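# Roll whiteboard around hallway corner between yellow lines

## Task

Push the wheeled whiteboard around the hallway's corner and leave it so that all four of its wheels sit in the floor strip bounded by the two yellow tape lines, with no wheel touching either line. The board must end upright on its wheels and not propped against a wall. Either robot or both may do the work. At the end, release the board and back the robots away from it. Neither robot may tip over or be left leaning, or the task fails.

## Robot and tools

Robots: two identical Hello Robot Stretch 4 units, r1 and r2. Each has an omni-wheel base, a mast carrying a lift, a telescoping arm that reaches forward, a three-joint wrist (yaw, pitch, roll) and a two-finger gripper. Each robot is about 1.6 m tall and its base rim lies within 0.23 m of its base origin. Each carries four cameras: rN_head_camera, rN_head_left_camera, rN_head_right_camera and rN_wrist_camera (N = 1 or 2).

Frames: each robot's base frame sits on the floor below the base centre, x ahead, y to its left, z up. hand_pose is a point between the open fingertips, expressed in that frame; with all wrist joints at 0 its axes line up with the base frame. The printed hand position may be somewhat off. The odometry frame is the base frame as it was when the scene began. Each robot reports only in its own frames, so relative placement of the robots and the board must be judged from images, lidar_m and wrist_depth_mm.

execute_actions: argument "actions" is a list holding one action or nothing (empty just reports state and images). The action is an object keyed "r1" and/or "r2"; each robot gets its own block. Inside a block: "base" with exactly one of translate_m (straight drive, metres, + forward, -2 to 2), strafe_m (sideways, metres, + left, -2 to 2) or rotate_rad (turn in place, radians, + counter-clockwise from above, -3.2 to 3.2). These are offsets from where the base last measured itself, not destinations. "joints" holds absolute targets by name: lift_m 0 to 1.2 (m), arm_m 0 to 0.55 (m extension), wrist_yaw_rad -1.134 to 4.276 (0 ahead, + to the left, 3.14 tucked back, above 3.4 the arm may block it), wrist_pitch_rad -1.117 to 4.259 (0 level, 1.57 pointing down), wrist_roll_rad -1.117 to 4.259 (0 fingers level; + turns clockwise seen from behind), gripper_m -0.038 to 0.141 (fingertip gap in m; negative means squeezing the tips together). Optional "pace": "slow", "default", "fast" or "max" (base up to 0.1/0.3/0.4/0.6 m/s and 1/2/3/4 rad/s; a raised lift lowers these caps). Optional "contact_limits": {"arm_m": value 0 to 0.75}, default 0.5, lower stops sooner on contact. Alternatively a block may contain only "end_of_arm": "enable_torque", which re-powers wrist or gripper motors that shut off. All motions in one action begin together; one action runs at most 15 s. Joint targets past a range are clipped and reported; other bad values or unknown keys cause rejection and nothing moves. Omitted parts may still be pushing to older targets. "cameras" lists camera names (or "all"; null or omitted = all; [] = none).

wait: {"seconds": 0 to 10}; commands nothing, returns state and images.
zoom_image: {"camera": name, "region": [x0, y0, x1, y1]} in pixels of that camera's latest full image, top-left origin, at most 504 x 504.
read_manual: returns only licence texts.
finished_scene: {"scene": current scene number}; ends the scene irreversibly and reports success. Call it only once the board is parked, released and the robots are clear.

Results: base_status and joint_status tell how each commanded motion ended: "done" (for the base, wheels turned the commanded amount even if slipping), "off_target", "contact_stop_at_<key>" (hit something; that part then goes slack), "limit_stop_at_<name>" (e.g. tilt over 6 degrees, or own_body for self-collision), "time_out", "torque_fault" (wrist/gripper motor went limp; send enable_torque). on_its_own describes uncommanded behaviour; its "held at" is the target held, not the position. base_odometry counts wheel turns only; heading runs -3.142 to 3.142, + left. If turned_by_wheels and turned_by_imu differ by more than about 0.1 rad, a bump or slip occurred. base_tilt gives forward and right lean in degrees. motor_effort is percent of maximum, with peak in brackets; wheel efforts positive mean a rightward turn. lidar_m gives 12 distances in metres over 30-degree sectors, starting straight ahead and going counter-clockwise (4th left, 7th behind, 10th right); "-" means nothing seen or closer than 0.25 m. wrist_depth_mm is a 7x7 grid of depths in mm (100 to 2000) from the top-left. If one call reports a stop, later calls in the same reply are skipped.

Gripping: command a gap smaller than the object; the gripper reading and "done" do not prove a hold, but a firm grip shows in gripper effort. Lift the lift if the fingertips jam on a surface. To unfold at the start, send lift_m 0.4 with wrist_yaw_rad 0 together.

Cautions: robots pressing on each other fails the run, and bases in contact press hard with any further travel; objects touching robots are fine. Two robots given the same drive can differ by about 3 cm per metre, which strains a shared load and can topple one. Avoid turning or driving with over 1 kg held and arm_m above 0.2, especially at fast paces; steady pushes with a high gripper or high contact limit can also tip a robot. Avoid drops, slams and forceful shoves. Robots keep holding the last command while you are composing a reply.

Each tool is called after "Emit:" as a command line: name --argument value for each argument, lists and objects as JSON in quotes; but a table of rows of numbers goes row by row, as --pt "numbers of a row", without its own name.

## Session

Emit:
execute_actions --actions '[]'

Scene clock: 0.00 s.
r1.base_odometry: x=+0.000 y=+0.000 heading=+0.000 (m, m, rad; r1's odometry frame)
r1.turned_by_wheels: +0.000 (rad since the last result)
r1.turned_by_imu: +0.000 (rad since the last result)
r1.base_tilt: forward=+0.1 right=+0.1 (deg)
r1.lidar_m: 2.18 1.11 0.91 0.88 0.95 1.53 0.79 0.76 0.62 0.60 0.67 1.04
r1.base_status: not commanded
r1.joint_positions: lift_m=+0.267 arm_m=-0.002 wrist_yaw_rad=+3.032 wrist_pitch_rad=+0.007 wrist_roll_rad=+0.003 gripper_m=+0.057
r1.joint_status: not commanded
r1.motor_effort: lift_m=+19 arm_m=+0 wrist_yaw_rad=+0 wrist_pitch_rad=-4 wrist_roll_rad=+1 gripper_m=-4 wheel_0=+0 wheel_1=+0 wheel_2=+1 (%)
r1.hand_pose: x=-0.1087 y=+0.1184 z=+0.4429 quat_wxyz=(+0.055, -0.003, +0.002, +0.998) (m; r1's base frame)
r1.wrist_depth_mm: 139 167 946 - - 1618 1118 / - 143 917 - - 1661 1098 / 107 142 931 - - 1661 1138 / 119 142 917 - - 1661 1118 / 904 904 904 - - 1576 1098 / 891 891 212 1756 1756 1576 1098 / 891 878 904 168 1118 1229 1060
r2.base_odometry: x=+0.000 y=+0.000 heading=+0.000 (m, m, rad; r2's odometry frame)
r2.turned_by_wheels: +0.000 (rad since the last result)
r2.turned_by_imu: +0.000 (rad since the last result)
r2.base_tilt: forward=+0.6 right=+0.4 (deg)
r2.lidar_m: 0.71 0.61 0.58 0.76 0.78 0.77 0.98 0.95 1.33 0.81 0.70 0.70
r2.base_status: not commanded
r2.joint_positions: lift_m=+0.205 arm_m=+0.000 wrist_yaw_rad=+3.202 wrist_pitch_rad=-0.015 wrist_roll_rad=-0.020 gripper_m=+0.057
r2.joint_status: not commanded
r2.motor_effort: lift_m=+18 arm_m=+0 wrist_yaw_rad=+0 wrist_pitch_rad=-8 wrist_roll_rad=-1 gripper_m=-4 wheel_0=+0 wheel_1=+0 wheel_2=+0 (%)
r2.hand_pose: x=-0.1226 y=+0.0699 z=+0.3879 quat_wxyz=(-0.030, +0.008, -0.010, +0.999) (m; r2's base frame)
r2.wrist_depth_mm: - 140 168 1229 976 788 683 / - - 138 1255 991 809 707 / - 107 138 1205 1008 809 691 / - 118 139 1229 991 809 683 / 197 1336 1118 1205 991 788 691 / 208 1308 199 1205 200 809 691 / 206 946 976 146 960 759 676
pictures: r1_head_camera, r1_head_left_camera, r1_head_right_camera, r1_wrist_camera, r2_head_camera, r2_head_left_camera, r2_head_right_camera, r2_wrist_camera
Images, in order (width x height): r1_head_camera 420x560, r1_head_left_camera 420x672, r1_head_right_camera 420x672, r1_wrist_camera 616x392, r2_head_camera 420x560, r2_head_left_camera 420x672, r2_head_right_camera 420x672, r2_wrist_camera 616x392.

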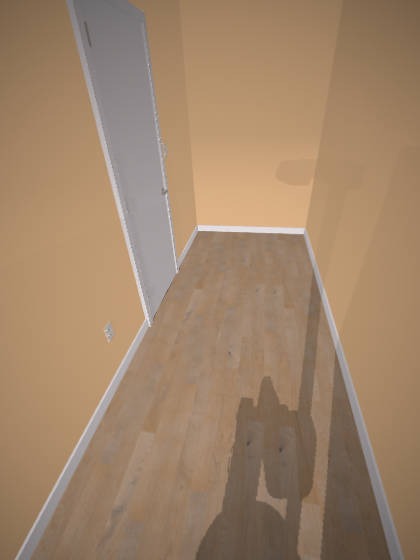

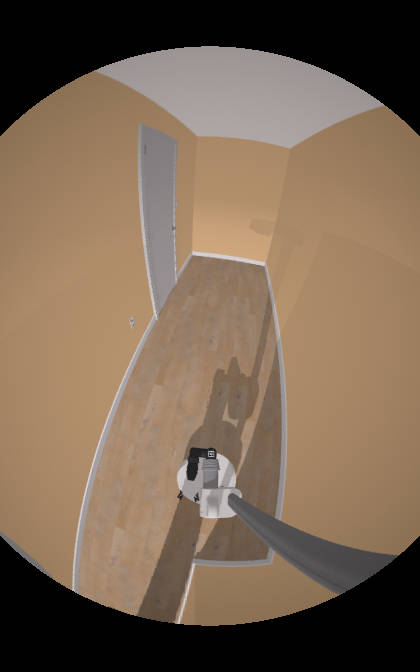

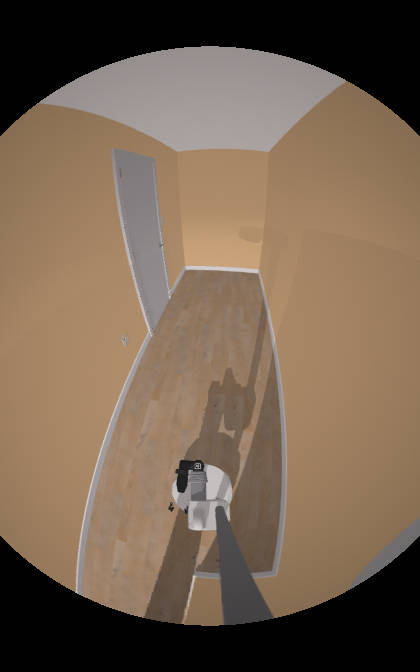

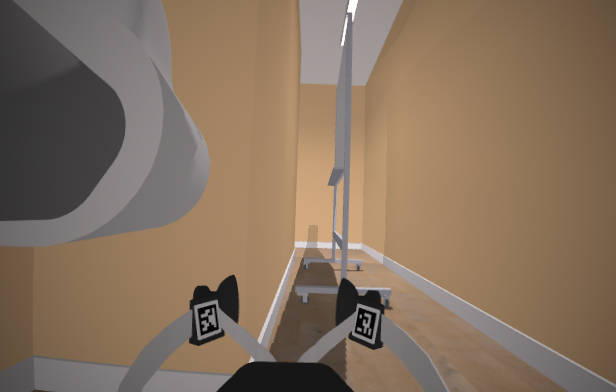

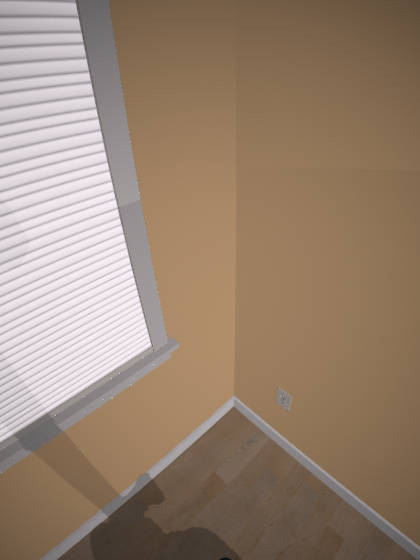

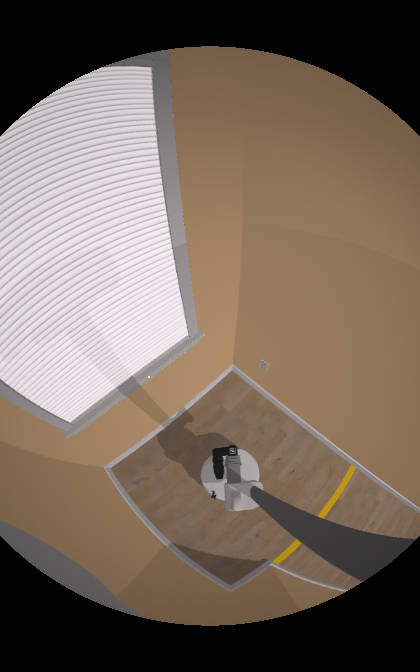

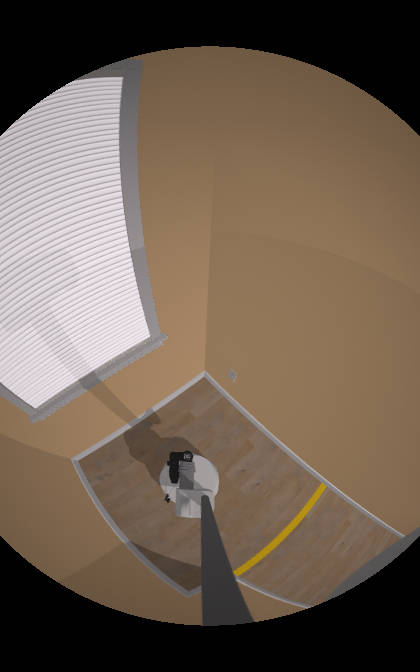

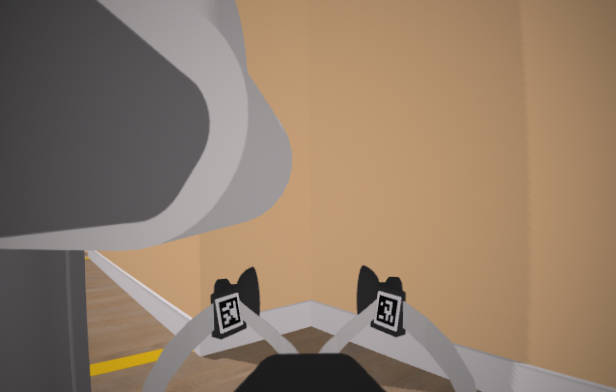

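Emit:
execute_actions --actions '[{"r1": {"base": {"rotate_rad": 3.14}}, "r2": {"base": {"rotate_rad": -2.3}}}]'

Scene clock: 3.00 s.
r1.base_odometry: x=+0.000 y=+0.000 heading=+3.139 (m, m, rad; r1's odometry frame)
r1.turned_by_wheels: +3.139 (rad since the last result)
r1.turned_by_imu: +3.182 (rad since the last result)
r1.base_tilt: forward=+0.1 right=+0.0 (deg)
r1.lidar_m: 0.78 0.76 0.62 0.60 0.67 1.05 2.22 1.10 0.89 0.87 0.95 1.54
r1.base_status: done
r1.joint_positions: lift_m=+0.267 arm_m=-0.002 wrist_yaw_rad=+3.032 wrist_pitch_rad=+0.007 wrist_roll_rad=+0.003 gripper_m=+0.057
r1.joint_status: not commanded
r1.motor_effort: lift_m=+19(20) arm_m=+0(0) wrist_yaw_rad=+2(2) wrist_pitch_rad=-4(4) wrist_roll_rad=+1(1) gripper_m=-4(3) wheel_0=-6(13) wheel_1=-2(8) wheel_2=-4(12) (%)
r1.hand_pose: x=-0.1087 y=+0.1184 z=+0.4429 quat_wxyz=(+0.055, -0.003, +0.002, +0.998) (m; r1's base frame)
r1.wrist_depth_mm: 139 167 - - - 1078 732 / - 143 - - - 1078 741 / 107 141 - - - 1078 741 / 119 142 - - - 1078 741 / 1281 1983 - - - 1060 732 / 1366 1708 211 1921 1576 1025 715 / 1138 1060 1138 168 1138 1008 707
r2.base_odometry: x=+0.000 y=+0.000 heading=-2.300 (m, m, rad; r2's odometry frame)
r2.turned_by_wheels: -2.300 (rad since the last result)
r2.turned_by_imu: -2.245 (rad since the last result)
r2.base_tilt: forward=+0.5 right=+0.5 (deg)
r2.lidar_m: 1.96 0.92 0.72 0.71 0.77 0.64 0.61 0.68 0.80 0.78 0.87 0.97
r2.base_status: done
r2.joint_positions: lift_m=+0.205 arm_m=+0.000 wrist_yaw_rad=+3.202 wrist_pitch_rad=-0.015 wrist_roll_rad=-0.020 gripper_m=+0.057
r2.joint_status: not commanded
r2.motor_effort: lift_m=+18(18) arm_m=-1(1) wrist_yaw_rad=+0(1) wrist_pitch_rad=-7(8) wrist_roll_rad=-1(1) gripper_m=-5(4) wheel_0=+0(7) wheel_1=-1(10) wheel_2=-1(7) (%)
r2.hand_pose: x=-0.1225 y=+0.0699 z=+0.3879 quat_wxyz=(-0.030, +0.008, -0.010, +0.999) (m; r2's base frame)
r2.wrist_depth_mm: - 140 168 759 723 715 683 / - - 139 768 741 715 699 / - 107 138 768 750 723 676 / - 118 139 768 750 715 683 / 198 831 798 768 741 715 683 / 208 878 199 788 199 715 683 / 206 842 798 146 741 707 676
pictures: r1_head_camera, r1_head_left_camera, r1_head_right_camera, r1_wrist_camera, r2_head_camera, r2_head_left_camera, r2_head_right_camera, r2_wrist_camera
Images, in order (width x height): r1_head_camera 420x560, r1_head_left_camera 420x672, r1_head_right_camera 420x672, r1_wrist_camera 616x392, r2_head_camera 420x560, r2_head_left_camera 420x672, r2_head_right_camera 420x672, r2_wrist_camera 616x392.

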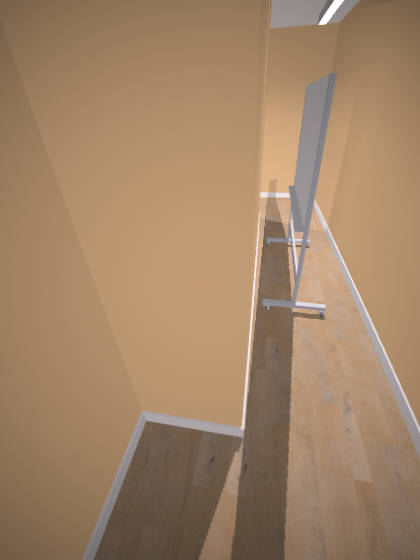

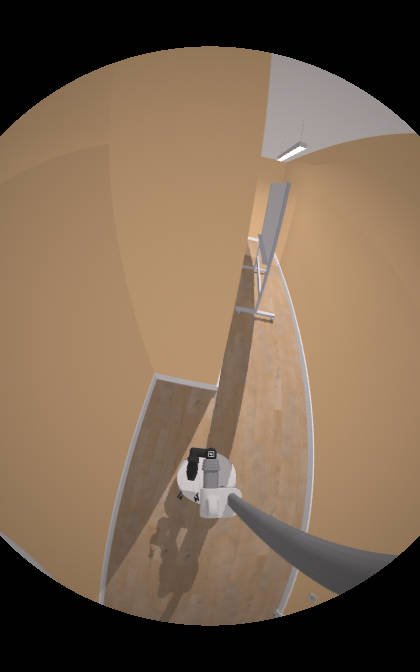

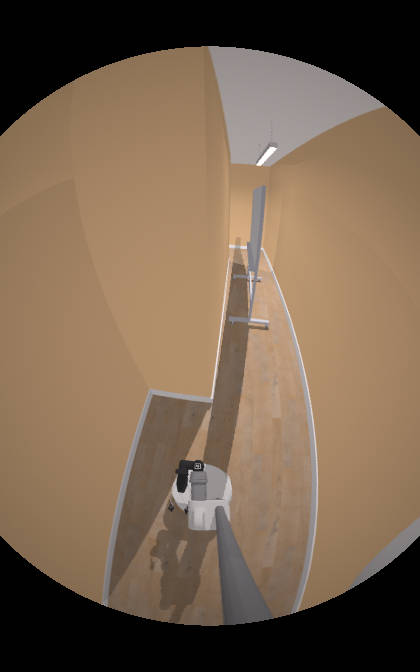

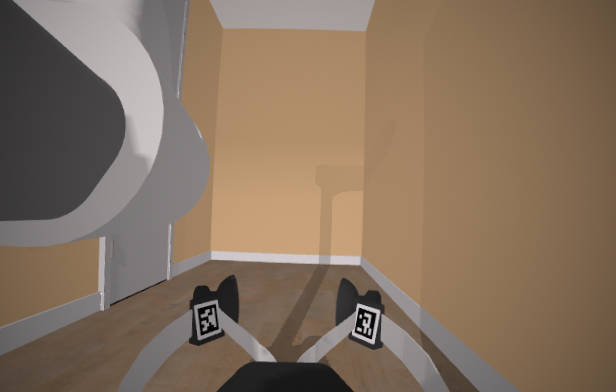

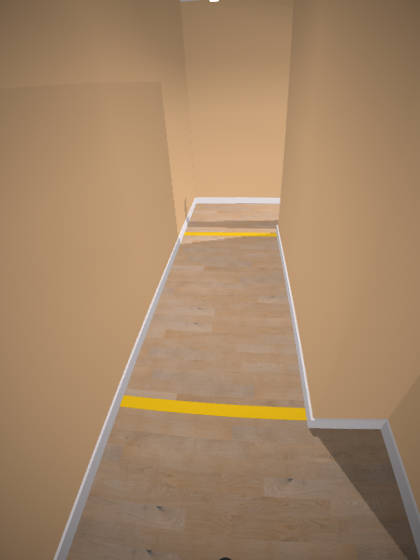

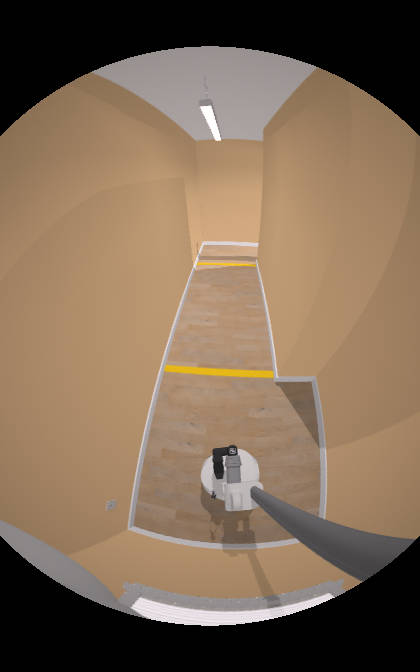

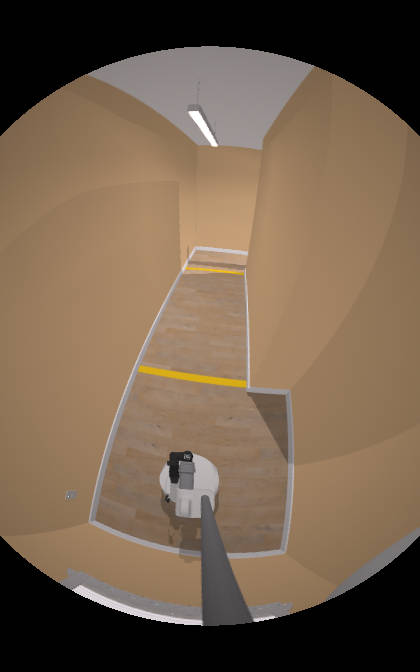

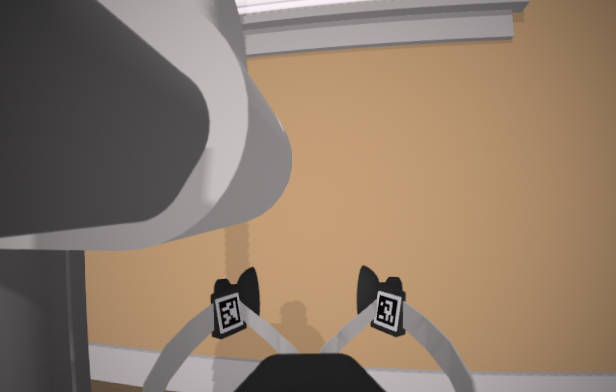

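Emit:
zoom_image --camera "r1_head_camera" --region '[230, 60, 370, 330]'

Emit:
zoom_image --camera "r2_head_camera" --region '[140, 160, 330, 300]'

Region (230, 60, 370, 330) of r1_head_camera's 420x560 image, scaled by 1.867, with more detail than that image has; it fills the left 261 columns of this view, and the rest is white.

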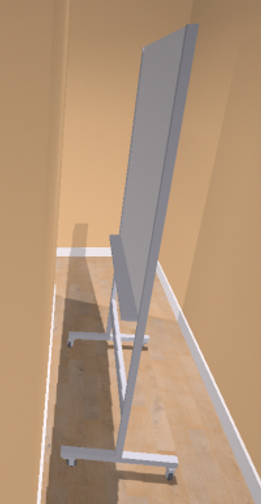

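Region (140, 160, 330, 300) of r2_head_camera's 420x560 image, scaled by 2.653, with more detail than that image has; it fills the top 371 rows of this view, and the rest is white.

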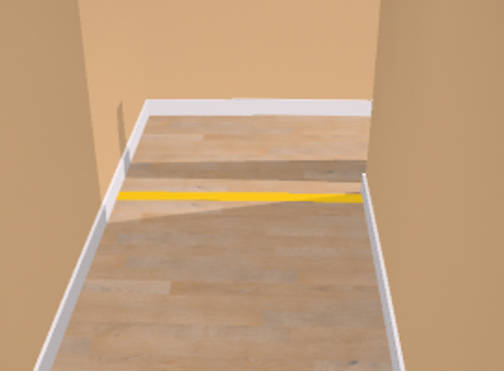

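Emit:
execute_actions --actions '[{"r1": {"base": {"rotate_rad": -0.10}, "joints": {"lift_m": 0.4, "wrist_yaw_rad": 0, "gripper_m": 0.12}, "pace": "fast"}, "r2": {"base": {"rotate_rad": -0.092}, "joints": {"lift_m": 0.4, "wrist_yaw_rad": 0, "gripper_m": 0.12}, "pace": "fast"}}]' --cameras '[]'

Emit:
execute_actions --actions '[{"r1": {"base": {"strafe_m": -0.40}, "pace": "fast"}, "r2": {"base": {"translate_m": 1.2}, "pace": "fast"}}]' --cameras '["r1_head_camera", "r1_wrist_camera", "r2_head_camera"]'

Scene clock: 10.43 s.
r1.base_odometry: x=+0.000 y=+0.000 heading=+3.040 (m, m, rad; r1's odometry frame)
r1.turned_by_wheels: -0.099 (rad since the last result)
r1.turned_by_imu: -0.099 (rad since the last result)
r1.base_tilt: forward=+0.1 right=+0.0 (deg)
r1.lidar_m: 0.78 0.82 0.63 0.60 0.65 0.95 2.98 1.22 0.91 0.87 0.93 1.31
r1.base_status: done
r1.joint_positions: lift_m=+0.400 arm_m=-0.002 wrist_yaw_rad=+0.001 wrist_pitch_rad=+0.007 wrist_roll_rad=+0.003 gripper_m=+0.120
r1.joint_status: all done
r1.motor_effort: lift_m=+23(24) arm_m=-1(0) wrist_yaw_rad=-2(6) wrist_pitch_rad=-4(5) wrist_roll_rad=+1(1) gripper_m=-2(3) wheel_0=+5(9) wheel_1=+1(6) wheel_2=+4(9) (%)
r1.hand_pose: x=+0.4570 y=-0.0873 z=+0.5760 quat_wxyz=(+1.000, +0.002, +0.003, +0.000) (m; r1's base frame)
r1.wrist_depth_mm: 585 580 585 - - 1808 1205 / 585 580 574 - - 1808 1205 / 580 574 574 - - 1808 1205 / 580 574 569 - - 1756 1205 / 569 569 569 - - 1756 1205 / 564 569 559 - 219 1661 1182 / 559 564 554 154 1499 1499 1138
r2.base_odometry: x=+0.000 y=+0.000 heading=-2.392 (m, m, rad; r2's odometry frame)
r2.turned_by_wheels: -0.092 (rad since the last result)
r2.turned_by_imu: -0.089 (rad since the last result)
r2.base_tilt: forward=+0.5 right=+0.4 (deg)
r2.lidar_m: 1.71 0.99 0.73 0.71 0.75 0.63 0.60 0.63 0.82 0.78 0.82 0.94
r2.base_status: done
r2.joint_positions: lift_m=+0.400 arm_m=+0.000 wrist_yaw_rad=+0.000 wrist_pitch_rad=-0.015 wrist_roll_rad=-0.020 gripper_m=+0.120
r2.joint_status: all done
r2.motor_effort: lift_m=+20(23) arm_m=+0(1) wrist_yaw_rad=-2(8) wrist_pitch_rad=-7(6) wrist_roll_rad=-1(0) gripper_m=+0(6) wheel_0=+1(5) wheel_1=+0(5) wheel_2=+0(5) (%)
r2.hand_pose: x=+0.4592 y=-0.0873 z=+0.5823 quat_wxyz=(+1.000, -0.010, -0.007, +0.000) (m; r2's base frame)
r2.wrist_depth_mm: 1060 1499 - - 1430 661 621 / 1078 1576 - - 1464 676 615 / 1078 1537 - - 1464 676 621 / 1078 1537 - - 1537 683 621 / 1098 1537 - - 1499 676 627 / 1060 1336 218 - 1160 615 621 / 1042 1255 1397 150 1255 627 621
pictures: none
No camera images: the call's "cameras" was empty. Leave "cameras" out to get every camera's image.

Scene clock: 14.80 s.
r1.base_odometry: x=+0.041 y=+0.398 heading=+3.040 (m, m, rad; r1's odometry frame)
r1.turned_by_wheels: +0.000 (rad since the last result)
r1.turned_by_imu: +0.003 (rad since the last result)
r1.base_tilt: forward=+0.1 right=+0.0 (deg)
r1.lidar_m: 1.41 0.88 1.02 1.00 1.05 1.55 1.63 0.66 0.49 0.48 0.51 0.76
r1.base_status: done
r1.joint_positions: lift_m=+0.400 arm_m=-0.002 wrist_yaw_rad=+0.000 wrist_pitch_rad=+0.007 wrist_roll_rad=+0.003 gripper_m=+0.120
r1.joint_status: not commanded
r1.motor_effort: lift_m=+22(22) arm_m=+0(0) wrist_yaw_rad=+0(2) wrist_pitch_rad=-5(5) wrist_roll_rad=+1(1) gripper_m=-1(2) wheel_0=+3(17) wheel_1=+1(14) wheel_2=+0(3) (%)
r1.hand_pose: x=+0.4570 y=-0.0873 z=+0.5760 quat_wxyz=(+1.000, +0.002, +0.003, +0.000) (m; r1's base frame)
r1.wrist_depth_mm: 668 946 1808 - - 917 621 / 668 960 1863 - - 917 615 / 668 976 1983 - 1983 904 621 / 676 991 1983 - 1983 917 621 / 683 991 1983 - 1921 904 609 / 683 820 1756 - 219 866 603 / 707 866 1366 154 1397 831 609
r2.base_odometry: x=-0.878 y=-0.818 heading=-2.392 (m, m, rad; r2's odometry frame)
r2.turned_by_wheels: +0.000 (rad since the last result)
r2.turned_by_imu: -0.001 (rad since the last result)
r2.base_tilt: forward=+0.6 right=+0.4 (deg)
r2.lidar_m: 1.88 0.95 0.70 0.65 0.72 1.00 1.85 1.18 0.43 0.40 0.44 0.62
r2.base_status: done
r2.joint_positions: lift_m=+0.400 arm_m=+0.000 wrist_yaw_rad=+0.000 wrist_pitch_rad=-0.015 wrist_roll_rad=-0.020 gripper_m=+0.120
r2.joint_status: not commanded
r2.motor_effort: lift_m=+20(20) arm_m=+0(1) wrist_yaw_rad=-1(2) wrist_pitch_rad=-7(7) wrist_roll_rad=+0(1) gripper_m=-2(0) wheel_0=-1(6) wheel_1=-1(3) wheel_2=+0(10) (%)
r2.hand_pose: x=+0.4591 y=-0.0874 z=+0.5823 quat_wxyz=(+1.000, -0.010, -0.007, +0.000) (m; r2's base frame)
r2.wrist_depth_mm: 1025 1464 - - 1576 723 500 / 1042 1464 - - 1576 732 512 / 1025 1499 - - 1661 750 512 / 1025 1464 - - 1618 759 512 / 1025 1499 - - 1618 750 512 / 1025 1308 220 - 1229 647 512 / 991 1281 1464 150 1336 683 512
pictures: r1_head_camera, r1_wrist_camera, r2_head_camera
Images, in order (width x height): r1_head_camera 420x560, r1_wrist_camera 616x392, r2_head_camera 420x560.

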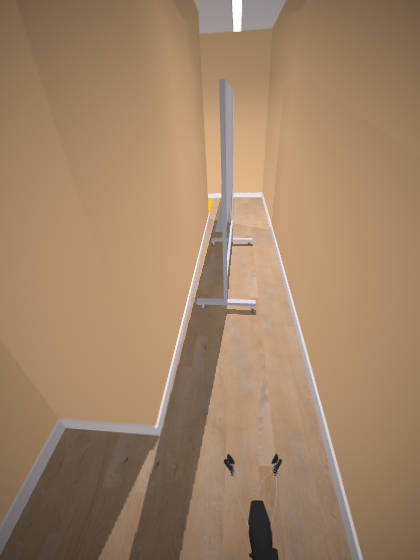

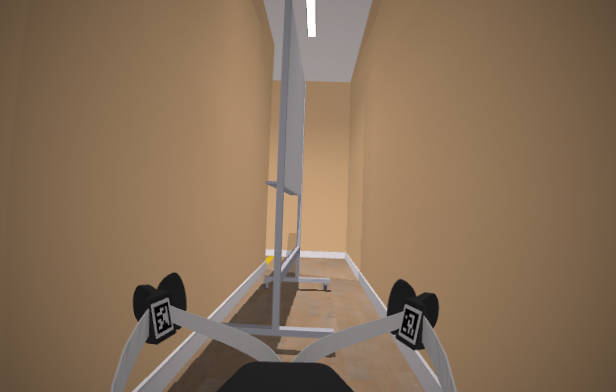

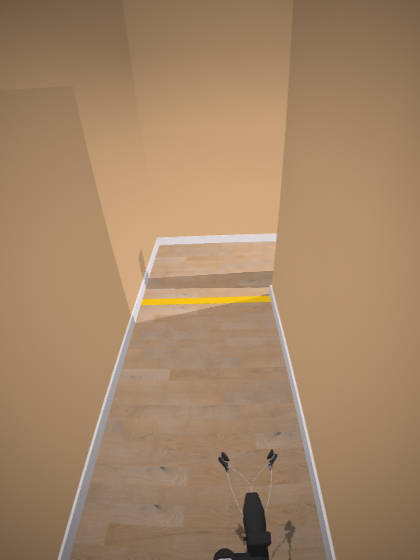

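Emit:
execute_actions --actions '[{"r1": {"base": {"strafe_m": 0.17}, "pace": "fast"}, "r2": {"base": {"translate_m": 0.5}, "pace": "fast"}}]' --cameras '[]'

Emit:
execute_actions --actions '[{"r1": {"base": {"translate_m": 1.1}, "pace": "fast"}, "r2": {"base": {"translate_m": 1.1}, "pace": "fast"}}]' --cameras '["r1_head_camera", "r1_wrist_camera", "r2_head_camera", "r2_head_right_camera"]'

Scene clock: 19.33 s.
r1.base_odometry: x=+0.023 y=+0.229 heading=+3.040 (m, m, rad; r1's odometry frame)
r1.turned_by_wheels: +0.000 (rad since the last result)
r1.turned_by_imu: +0.001 (rad since the last result)
r1.base_tilt: forward=+0.1 right=+0.0 (deg)
r1.lidar_m: 0.86 0.82 0.87 0.83 0.89 1.29 2.14 0.90 0.67 0.65 0.69 1.01
r1.base_status: done
r1.joint_positions: lift_m=+0.400 arm_m=-0.002 wrist_yaw_rad=+0.000 wrist_pitch_rad=+0.007 wrist_roll_rad=+0.003 gripper_m=+0.120
r1.joint_status: not commanded
r1.motor_effort: lift_m=+22(22) arm_m=+0(0) wrist_yaw_rad=-1(3) wrist_pitch_rad=-4(4) wrist_roll_rad=+1(2) gripper_m=-2(1) wheel_0=-4(16) wheel_1=+0(14) wheel_2=+0(1) (%)
r1.hand_pose: x=+0.4570 y=-0.0874 z=+0.5760 quat_wxyz=(+1.000, +0.002, +0.003, +0.000) (m; r1's base frame)
r1.wrist_depth_mm: 574 627 1229 - - 1281 866 / 569 647 1255 - - 1281 878 / 569 654 1281 - - 1281 866 / 569 668 1336 - - 1281 866 / 554 668 1336 - - 1255 866 / 559 554 1366 - 219 1229 854 / 554 580 1060 154 1499 1138 820
r2.base_odometry: x=-1.244 y=-1.158 heading=-2.392 (m, m, rad; r2's odometry frame)
r2.turned_by_wheels: +0.000 (rad since the last result)
r2.turned_by_imu: +0.001 (rad since the last result)
r2.base_tilt: forward=+0.6 right=+0.4 (deg)
r2.lidar_m: 2.38 0.93 0.68 0.65 0.70 0.98 2.32 0.61 0.45 0.42 0.43 0.62
r2.base_status: done
r2.joint_positions: lift_m=+0.400 arm_m=+0.000 wrist_yaw_rad=+0.000 wrist_pitch_rad=-0.015 wrist_roll_rad=-0.020 gripper_m=+0.120
r2.joint_status: not commanded
r2.motor_effort: lift_m=+20(20) arm_m=+0(1) wrist_yaw_rad=-1(1) wrist_pitch_rad=-7(7) wrist_roll_rad=-1(1) gripper_m=-2(2) wheel_0=+0(8) wheel_1=+0(5) wheel_2=+0(11) (%)
r2.hand_pose: x=+0.4591 y=-0.0874 z=+0.5823 quat_wxyz=(+1.000, -0.010, -0.007, +0.000) (m; r2's base frame)
r2.wrist_depth_mm: 1008 1499 - - - 750 521 / 1008 1499 - - - 759 521 / 1025 1464 - - - 768 530 / 1025 1464 - - - 778 535 / 1008 1464 - - - 778 539 / 991 1255 217 - 1661 661 535 / 991 1255 1499 150 1366 699 521
pictures: none
No camera images: the call's "cameras" was empty. Leave "cameras" out to get every camera's image.

Scene clock: 23.43 s.
r1.base_odometry: x=-1.025 y=+0.343 heading=-3.112 (m, m, rad; r1's odometry frame)
r1.turned_by_wheels: +0.132 (rad since the last result)
r1.turned_by_imu: +0.140 (rad since the last result)
r1.base_tilt: forward=+0.1 right=+0.0 (deg)
r1.lidar_m: 0.50 0.25 0.25 - 0.25 1.46 1.66 0.84 0.72 0.71 0.79 0.80
r1.base_status: translate_m contact_stop (by the wheels' count: +1.054 of +1.100)
r1.joint_positions: lift_m=+0.400 arm_m=-0.002 wrist_yaw_rad=+0.000 wrist_pitch_rad=+0.007 wrist_roll_rad=+0.003 gripper_m=+0.120
r1.joint_status: not commanded
r1.on_its_own: the wheels are slack since a contact_stop
r1.motor_effort: lift_m=+22(22) arm_m=-1(0) wrist_yaw_rad=-1(0) wrist_pitch_rad=-4(4) wrist_roll_rad=+1(1) gripper_m=-1(1) wheel_0=+0(12) wheel_1=+0(34) wheel_2=+0(16) (%)
r1.hand_pose: x=+0.4570 y=-0.0874 z=+0.5760 quat_wxyz=(+1.000, +0.002, +0.003, +0.000) (m; r1's base frame)
r1.wrist_depth_mm: 290 382 627 1537 1397 - 1229 / 287 389 640 1576 1366 - 1255 / 291 397 640 1661 809 - 1281 / 294 399 654 1661 - - 1229 / 294 402 661 1708 - - 1229 / 293 340 661 1756 220 1921 1229 / 298 355 559 154 1397 1499 1182
r2.base_odometry: x=-2.050 y=-1.908 heading=-2.392 (m, m, rad; r2's odometry frame)
r2.turned_by_wheels: +0.000 (rad since the last result)
r2.turned_by_imu: -0.001 (rad since the last result)
r2.base_tilt: forward=+0.5 right=+0.5 (deg)
r2.lidar_m: 1.31 0.91 0.65 0.62 0.68 0.95 1.68 0.63 0.47 0.44 0.50 1.36
r2.base_status: done
r2.joint_positions: lift_m=+0.400 arm_m=+0.000 wrist_yaw_rad=+0.000 wrist_pitch_rad=-0.015 wrist_roll_rad=-0.020 gripper_m=+0.120
r2.joint_status: not commanded
r2.motor_effort: lift_m=+20(20) arm_m=+0(0) wrist_yaw_rad=-1(1) wrist_pitch_rad=-8(7) wrist_roll_rad=-1(1) gripper_m=-3(2) wheel_0=+0(5) wheel_1=+0(10) wheel_2=+1(14) (%)
r2.hand_pose: x=+0.4591 y=-0.0874 z=+0.5823 quat_wxyz=(+1.000, -0.010, -0.007, +0.000) (m; r2's base frame)
r2.wrist_depth_mm: 960 1098 1098 1118 1098 1078 1078 / 976 1118 1138 1098 1078 1078 1098 / 1008 1138 1118 1078 1060 1078 1098 / 991 1118 1118 1098 1078 1078 1060 / 991 1118 1118 1098 1118 1078 1060 / 976 1098 218 1098 1098 1060 1078 / 976 1098 1098 150 1078 1078 1078
pictures: r1_head_camera, r1_wrist_camera, r2_head_camera, r2_head_right_camera
Images, in order (width x height): r1_head_camera 420x560, r1_wrist_camera 616x392, r2_head_camera 420x560, r2_head_right_camera 420x672.

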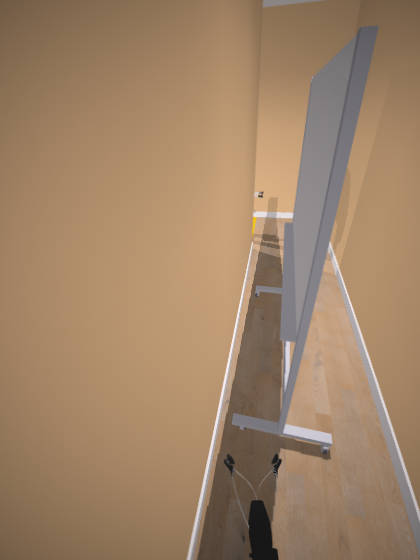

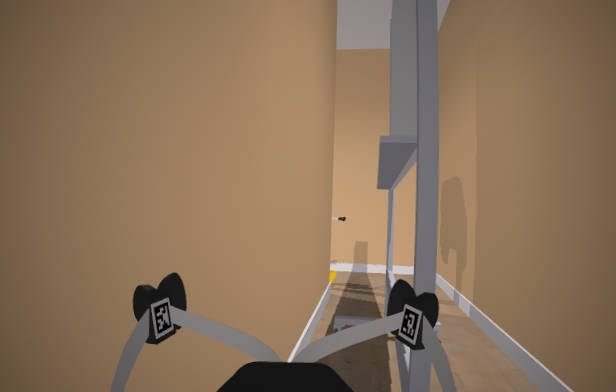

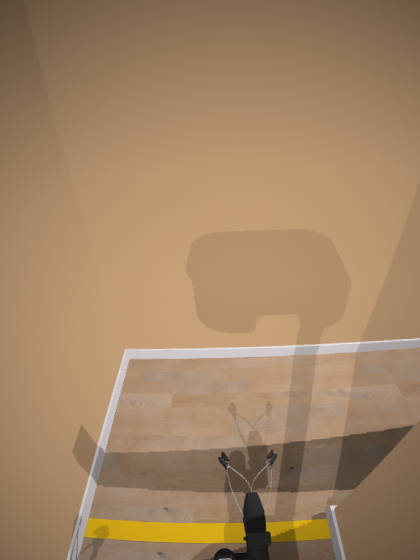

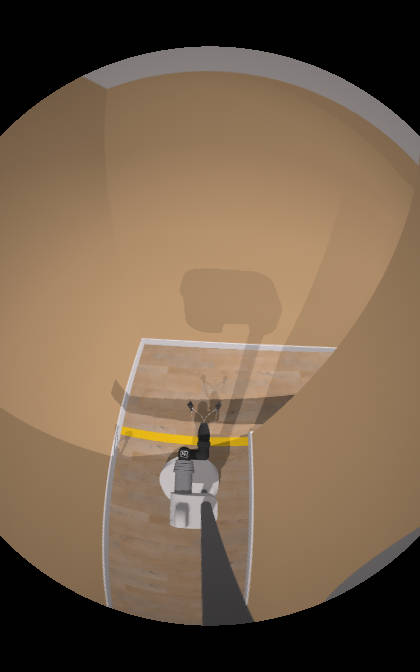

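Emit:
execute_actions --actions '[{"r1": {"base": {"strafe_m": -0.09}}, "r2": {"base": {"strafe_m": 0.2}}}]' --cameras '[]'

Emit:
execute_actions --actions '[{"r1": {"base": {"rotate_rad": -0.19}}}]' --cameras '["r1_head_camera", "r1_wrist_camera", "r1_head_left_camera", "r2_head_right_camera"]'

Scene clock: 25.90 s.
r1.base_odometry: x=-1.028 y=+0.433 heading=-3.111 (m, m, rad; r1's odometry frame)
r1.turned_by_wheels: +0.000 (rad since the last result)
r1.turned_by_imu: +0.001 (rad since the last result)
r1.base_tilt: forward=+0.0 right=+0.0 (deg)
r1.lidar_m: 0.70 0.36 0.29 0.28 0.33 1.61 1.45 0.74 0.62 0.61 0.69 0.80
r1.base_status: done
r1.joint_positions: lift_m=+0.400 arm_m=-0.002 wrist_yaw_rad=+0.000 wrist_pitch_rad=+0.007 wrist_roll_rad=+0.003 gripper_m=+0.120
r1.joint_status: not commanded
r1.motor_effort: lift_m=+22(22) arm_m=+0(0) wrist_yaw_rad=+0(0) wrist_pitch_rad=-2(4) wrist_roll_rad=+1(0) gripper_m=-3(0) wheel_0=+4(12) wheel_1=-2(10) wheel_2=+0(1) (%)
r1.hand_pose: x=+0.4570 y=-0.0874 z=+0.5760 quat_wxyz=(+1.000, +0.002, +0.003, +0.000) (m; r1's base frame)
r1.wrist_depth_mm: 387 517 842 - - 1808 1098 / 387 525 866 - - 1808 1098 / 389 530 866 1756 - 1863 1098 / 392 539 878 - - 1863 1078 / 394 539 891 - - 1808 1078 / 392 455 891 1921 219 1808 1042 / 399 480 759 154 1366 1464 1008
r2.base_odometry: x=-1.913 y=-2.054 heading=-2.392 (m, m, rad; r2's odometry frame)
r2.turned_by_wheels: +0.000 (rad since the last result)
r2.turned_by_imu: +0.001 (rad since the last result)
r2.base_tilt: forward=+0.6 right=+0.4 (deg)
r2.lidar_m: 1.32 0.63 0.44 0.42 0.46 0.65 1.94 0.93 0.68 0.64 0.70 1.37
r2.base_status: done
r2.joint_positions: lift_m=+0.400 arm_m=+0.000 wrist_yaw_rad=+0.000 wrist_pitch_rad=-0.015 wrist_roll_rad=-0.020 gripper_m=+0.120
r2.joint_status: not commanded
r2.motor_effort: lift_m=+20(20) arm_m=+0(0) wrist_yaw_rad=-1(1) wrist_pitch_rad=-7(7) wrist_roll_rad=+0(1) gripper_m=-2(2) wheel_0=+1(9) wheel_1=-2(7) wheel_2=+0(0) (%)
r2.hand_pose: x=+0.4591 y=-0.0874 z=+0.5823 quat_wxyz=(+1.000, -0.010, -0.007, +0.000) (m; r2's base frame)
r2.wrist_depth_mm: 707 1025 1098 1098 1098 1098 1078 / 707 1042 1138 1078 1118 1098 1098 / 715 1042 1098 1118 1118 1078 1078 / 715 1025 1098 1078 1078 1098 1078 / 707 1042 1138 1118 1098 1078 1078 / 707 891 219 1138 1098 1098 1078 / 691 891 1098 151 1098 1098 1060
pictures: none
No camera images: the call's "cameras" was empty. Leave "cameras" out to get every camera's image.

Scene clock: 26.80 s.
r1.base_odometry: x=-1.028 y=+0.433 heading=+2.983 (m, m, rad; r1's odometry frame)
r1.turned_by_wheels: -0.189 (rad since the last result)
r1.turned_by_imu: -0.191 (rad since the last result)
r1.base_tilt: forward=+0.1 right=+0.0 (deg)
r1.lidar_m: 0.77 0.41 0.31 0.28 0.30 1.26 2.39 0.87 0.65 0.61 0.64 0.82
r1.base_status: done
r1.joint_positions: lift_m=+0.400 arm_m=-0.002 wrist_yaw_rad=+0.000 wrist_pitch_rad=+0.007 wrist_roll_rad=+0.003 gripper_m=+0.120
r1.joint_status: not commanded
r1.motor_effort: lift_m=+22(22) arm_m=+0(0) wrist_yaw_rad=-1(2) wrist_pitch_rad=-4(4) wrist_roll_rad=+1(1) gripper_m=-2(1) wheel_0=+6(12) wheel_1=+2(7) wheel_2=+5(10) (%)
r1.hand_pose: x=+0.4570 y=-0.0874 z=+0.5760 quat_wxyz=(+1.000, +0.002, +0.003, +0.000) (m; r1's base frame)
r1.wrist_depth_mm: 549 798 1708 - - 1042 732 / 544 820 1756 - - 1060 750 / 544 831 1576 - - 1060 741 / 559 854 1863 - - 1042 741 / 559 854 1921 - - 1042 732 / 554 676 1430 1921 219 1025 715 / 569 732 1336 154 1464 946 699
r2.base_odometry: x=-1.913 y=-2.054 heading=-2.392 (m, m, rad; r2's odometry frame)
r2.turned_by_wheels: +0.000 (rad since the last result)
r2.turned_by_imu: +0.000 (rad since the last result)
r2.base_tilt: forward=+0.6 right=+0.5 (deg)
r2.lidar_m: 1.32 0.60 0.47 0.42 0.45 0.68 1.93 0.88 0.69 0.65 0.69 1.37
r2.base_status: not commanded
r2.joint_positions: lift_m=+0.400 arm_m=+0.000 wrist_yaw_rad=+0.000 wrist_pitch_rad=-0.015 wrist_roll_rad=-0.020 gripper_m=+0.120
r2.joint_status: not commanded
r2.motor_effort: lift_m=+20(20) arm_m=-1(1) wrist_yaw_rad=-1(0) wrist_pitch_rad=-6(9) wrist_roll_rad=+0(1) gripper_m=-1(2) wheel_0=+2(2) wheel_1=-2(2) wheel_2=+0(0) (%)
r2.hand_pose: x=+0.4591 y=-0.0874 z=+0.5823 quat_wxyz=(+1.000, -0.010, -0.007, +0.000) (m; r2's base frame)
r2.wrist_depth_mm: 715 1025 1118 1138 1118 1098 1078 / 715 1042 1118 1098 1118 1098 1078 / 723 1042 1118 1098 1098 1078 1078 / 715 1042 1118 1098 1118 1098 1078 / 715 1042 1138 1098 1098 1098 1078 / 715 891 217 1118 1078 1098 1118 / 699 917 1118 150 1098 1098 1078
pictures: r1_head_camera, r1_head_left_camera, r1_wrist_camera, r2_head_right_camera
Images, in order (width x height): r1_head_camera 420x560, r1_head_left_camera 420x672, r1_wrist_camera 616x392, r2_head_right_camera 420x672.

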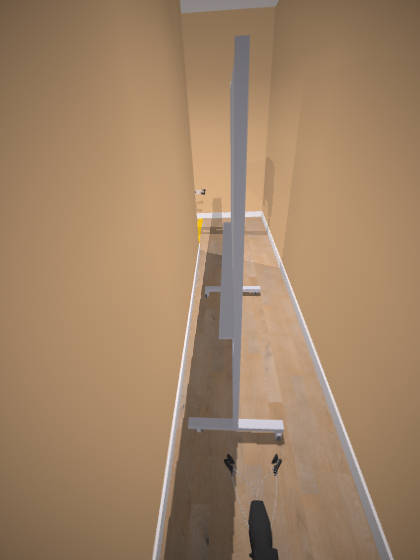

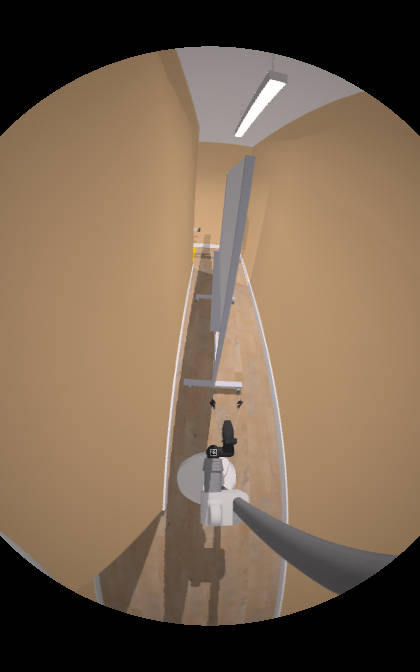

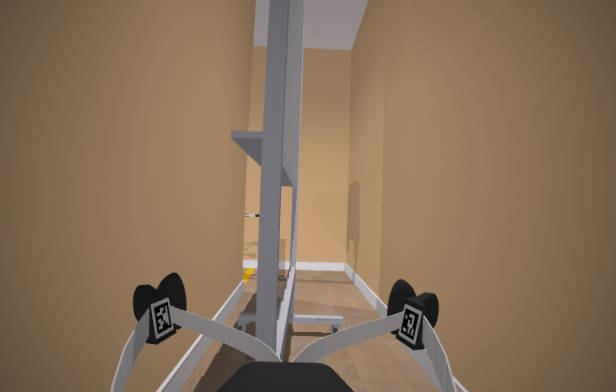

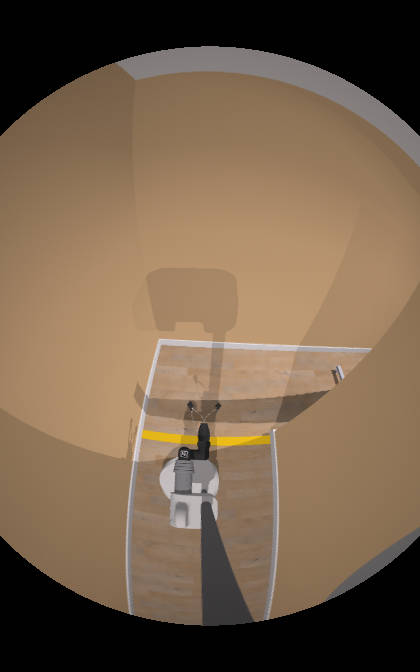

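Emit:
execute_actions --actions '[{"r1": {"base": {"translate_m": 0.05}, "joints": {"arm_m": 0.2, "wrist_yaw_rad": 0.1, "gripper_m": 0.14}}, "r2": {"base": {"strafe_m": -0.2}, "joints": {"gripper_m": 0.14}}}]' --cameras '["r1_head_camera", "r1_wrist_camera"]'

Scene clock: 31.83 s.
r1.base_odometry: x=-1.077 y=+0.440 heading=+2.983 (m, m, rad; r1's odometry frame)
r1.turned_by_wheels: +0.000 (rad since the last result)
r1.turned_by_imu: +0.002 (rad since the last result)
r1.base_tilt: forward=+0.2 right=+0.0 (deg)
r1.lidar_m: 0.71 0.41 0.31 0.28 0.31 0.43 2.38 0.89 0.65 0.61 0.64 0.75
r1.base_status: done
r1.joint_positions: lift_m=+0.400 arm_m=+0.199 wrist_yaw_rad=+0.100 wrist_pitch_rad=+0.007 wrist_roll_rad=+0.003 gripper_m=+0.140
r1.joint_status: all done
r1.motor_effort: lift_m=+21(22) arm_m=+7(7) wrist_yaw_rad=-2(6) wrist_pitch_rad=-4(4) wrist_roll_rad=+0(1) gripper_m=+1(1) wheel_0=+5(12) wheel_1=+2(6) wheel_2=-2(12) (%)
r1.hand_pose: x=+0.6655 y=-0.0582 z=+0.5761 quat_wxyz=(+0.999, +0.001, +0.003, +0.050) (m; r1's base frame)
r1.wrist_depth_mm: 473 654 1160 424 - 1308 866 / 469 661 1078 418 - 1366 866 / 473 668 1229 530 - 1336 878 / 480 683 1255 1576 - 1308 866 / 480 683 1255 1576 - 1308 866 / 480 212 1138 306 227 1205 842 / 492 640 1118 151 1499 1138 820
r2.base_odometry: x=-2.050 y=-1.908 heading=-2.392 (m, m, rad; r2's odometry frame)
r2.turned_by_wheels: +0.000 (rad since the last result)
r2.turned_by_imu: +0.001 (rad since the last result)
r2.base_tilt: forward=+0.7 right=+0.5 (deg)
r2.lidar_m: 1.32 0.90 0.65 0.64 0.68 0.96 1.66 0.65 0.46 0.45 0.49 1.37
r2.base_status: done
r2.joint_positions: lift_m=+0.400 arm_m=+0.000 wrist_yaw_rad=+0.000 wrist_pitch_rad=-0.015 wrist_roll_rad=-0.020 gripper_m=+0.140
r2.joint_status: all done
r2.motor_effort: lift_m=+20(20) arm_m=+0(0) wrist_yaw_rad=-1(1) wrist_pitch_rad=-8(8) wrist_roll_rad=+0(1) gripper_m=+0(3) wheel_0=+0(8) wheel_1=+1(10) wheel_2=+1(2) (%)
r2.hand_pose: x=+0.4591 y=-0.0874 z=+0.5823 quat_wxyz=(+1.000, -0.010, -0.007, +0.000) (m; r2's base frame)
r2.wrist_depth_mm: 991 1118 1098 1118 1078 1098 1078 / 991 1118 1098 1098 1098 1098 1098 / 991 1118 1118 1118 1078 1098 1098 / 1008 1118 1138 1098 1098 1060 1098 / 991 1118 1118 1118 1098 1078 1078 / 960 1118 1098 1118 1118 1060 1098 / 960 1078 1098 146 1078 1078 1098
pictures: r1_head_camera, r1_wrist_camera
Images, in order (width x height): r1_head_camera 420x560, r1_wrist_camera 616x392.

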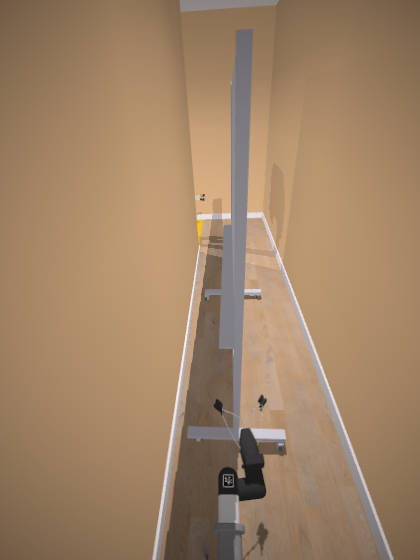

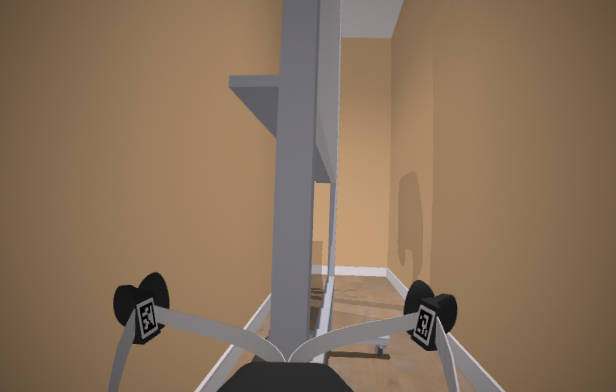

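Emit:
execute_actions --actions '[{"r1": {"base": {"translate_m": 0.10}, "joints": {"gripper_m": 0.08}}}]' --cameras '["r1_wrist_camera"]'

Emit:
execute_actions --actions '[{"r1": {"joints": {"gripper_m": 0.0}}}]' --cameras '["r1_wrist_camera"]'

Scene clock: 33.60 s.
r1.base_odometry: x=-1.175 y=+0.456 heading=+2.984 (m, m, rad; r1's odometry frame)
r1.turned_by_wheels: +0.000 (rad since the last result)
r1.turned_by_imu: +0.001 (rad since the last result)
r1.base_tilt: forward=+0.2 right=+0.0 (deg)
r1.lidar_m: 0.63 0.42 0.30 0.27 0.30 0.42 2.41 0.89 0.65 0.60 0.64 0.65
r1.base_status: done
r1.joint_positions: lift_m=+0.400 arm_m=+0.199 wrist_yaw_rad=+0.100 wrist_pitch_rad=+0.007 wrist_roll_rad=+0.003 gripper_m=+0.080
r1.joint_status: all done
r1.motor_effort: lift_m=+22(22) arm_m=+6(7) wrist_yaw_rad=+2(2) wrist_pitch_rad=-4(4) wrist_roll_rad=+1(1) gripper_m=-3(2) wheel_0=+6(10) wheel_1=+3(7) wheel_2=-4(13) (%)
r1.hand_pose: x=+0.6655 y=-0.0582 z=+0.5761 quat_wxyz=(+0.999, +0.001, +0.003, +0.050) (m; r1's base frame)
r1.wrist_depth_mm: 473 647 258 204 - 1336 866 / 466 661 904 213 - 1336 878 / 473 676 1098 222 - 1336 891 / 477 683 1118 1537 - 1336 866 / 480 683 1025 1499 - 1308 866 / 477 640 195 960 227 1255 854 / 488 597 1042 173 1366 1255 831
r2.base_odometry: x=-2.050 y=-1.908 heading=-2.392 (m, m, rad; r2's odometry frame)
r2.turned_by_wheels: +0.000 (rad since the last result)
r2.turned_by_imu: +0.000 (rad since the last result)
r2.base_tilt: forward=+0.5 right=+0.4 (deg)
r2.lidar_m: 1.31 0.91 0.66 0.65 0.66 0.95 1.70 0.66 0.47 0.45 0.48 1.38
r2.base_status: not commanded
r2.joint_positions: lift_m=+0.400 arm_m=+0.000 wrist_yaw_rad=+0.000 wrist_pitch_rad=-0.015 wrist_roll_rad=-0.020 gripper_m=+0.140
r2.joint_status: not commanded
r2.motor_effort: lift_m=+20(20) arm_m=+0(1) wrist_yaw_rad=+0(1) wrist_pitch_rad=-7(9) wrist_roll_rad=+0(1) gripper_m=+0(1) wheel_0=+0(0) wheel_1=+1(1) wheel_2=+0(0) (%)
r2.hand_pose: x=+0.4591 y=-0.0874 z=+0.5823 quat_wxyz=(+1.000, -0.010, -0.007, +0.000) (m; r2's base frame)
r2.wrist_depth_mm: 960 1138 1098 1078 1098 1098 1098 / 976 1098 1118 1098 1078 1098 1078 / 1008 1118 1098 1098 1098 1138 1098 / 976 1138 1118 1098 1118 1060 1078 / 976 1138 1118 1060 1098 1098 1078 / 976 1118 1118 1078 1078 1078 1078 / 960 1138 1098 147 1118 1060 1078
pictures: r1_wrist_camera
Images, in order (width x height): r1_wrist_camera 616x392.

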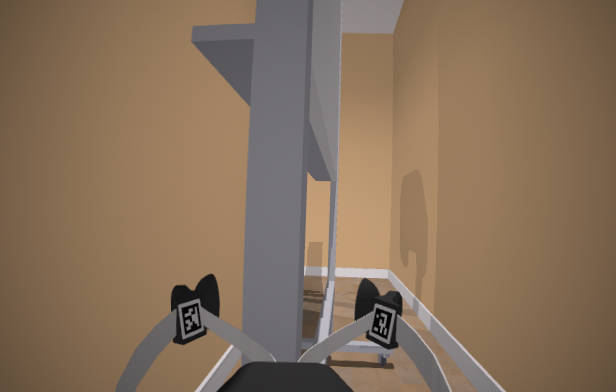

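Scene clock: 35.20 s.
r1.base_odometry: x=-1.176 y=+0.456 heading=+2.984 (m, m, rad; r1's odometry frame)
r1.turned_by_wheels: +0.000 (rad since the last result)
r1.turned_by_imu: +0.001 (rad since the last result)
r1.base_tilt: forward=+0.2 right=+0.0 (deg)
r1.lidar_m: 0.61 0.43 0.30 0.28 0.31 0.44 2.39 0.87 0.63 0.61 0.66 0.66
r1.base_status: not commanded
r1.joint_positions: lift_m=+0.400 arm_m=+0.200 wrist_yaw_rad=+0.100 wrist_pitch_rad=+0.007 wrist_roll_rad=+0.003 gripper_m=+0.000
r1.joint_status: all done
r1.motor_effort: lift_m=+21(22) arm_m=+2(7) wrist_yaw_rad=+0(24) wrist_pitch_rad=-4(5) wrist_roll_rad=+1(0) gripper_m=-19(21) wheel_0=+6(6) wheel_1=+3(3) wheel_2=+0(4) (%)
r1.hand_pose: x=+0.6662 y=-0.0583 z=+0.5759 quat_wxyz=(+0.999, +0.001, +0.004, +0.050) (m; r1's base frame)
r1.wrist_depth_mm: 469 647 257 188 - 1336 854 / 469 661 976 187 - 1336 878 / 477 676 1229 186 - 1336 878 / 480 676 1118 185 - 1308 866 / 480 691 1138 184 - 1308 866 / 480 691 196 183 - 1255 842 / 488 564 1025 180 778 1182 820
r2.base_odometry: x=-2.050 y=-1.908 heading=-2.392 (m, m, rad; r2's odometry frame)
r2.turned_by_wheels: +0.000 (rad since the last result)
r2.turned_by_imu: +0.000 (rad since the last result)
r2.base_tilt: forward=+0.6 right=+0.4 (deg)
r2.lidar_m: 1.31 0.91 0.66 0.64 0.66 0.95 1.68 0.64 0.46 0.43 0.48 1.37
r2.base_status: not commanded
r2.joint_positions: lift_m=+0.400 arm_m=+0.000 wrist_yaw_rad=+0.000 wrist_pitch_rad=-0.015 wrist_roll_rad=-0.020 gripper_m=+0.140
r2.joint_status: not commanded
r2.motor_effort: lift_m=+20(20) arm_m=+0(0) wrist_yaw_rad=-1(0) wrist_pitch_rad=-8(6) wrist_roll_rad=-1(1) gripper_m=-1(1) wheel_0=+0(0) wheel_1=+1(1) wheel_2=+1(1) (%)
r2.hand_pose: x=+0.4591 y=-0.0874 z=+0.5823 quat_wxyz=(+1.000, -0.010, -0.007, +0.000) (m; r2's base frame)
r2.wrist_depth_mm: 991 1118 1098 1098 1078 1098 1078 / 976 1118 1098 1098 1098 1060 1078 / 976 1118 1098 1138 1098 1078 1078 / 991 1138 1118 1078 1078 1098 1098 / 976 1118 1118 1118 1098 1118 1078 / 976 1118 1098 1118 1078 1060 1078 / 960 1118 1098 147 1078 1098 1078
pictures: r1_wrist_camera
Images, in order (width x height): r1_wrist_camera 616x392.

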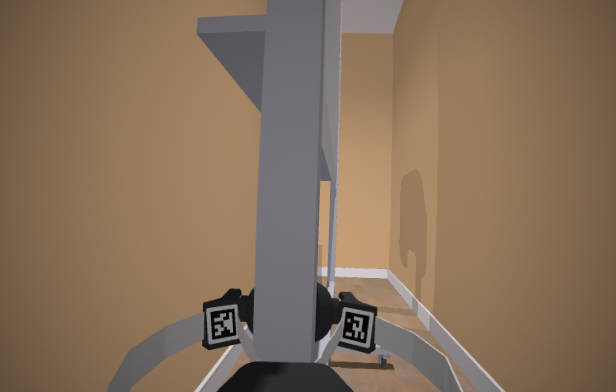

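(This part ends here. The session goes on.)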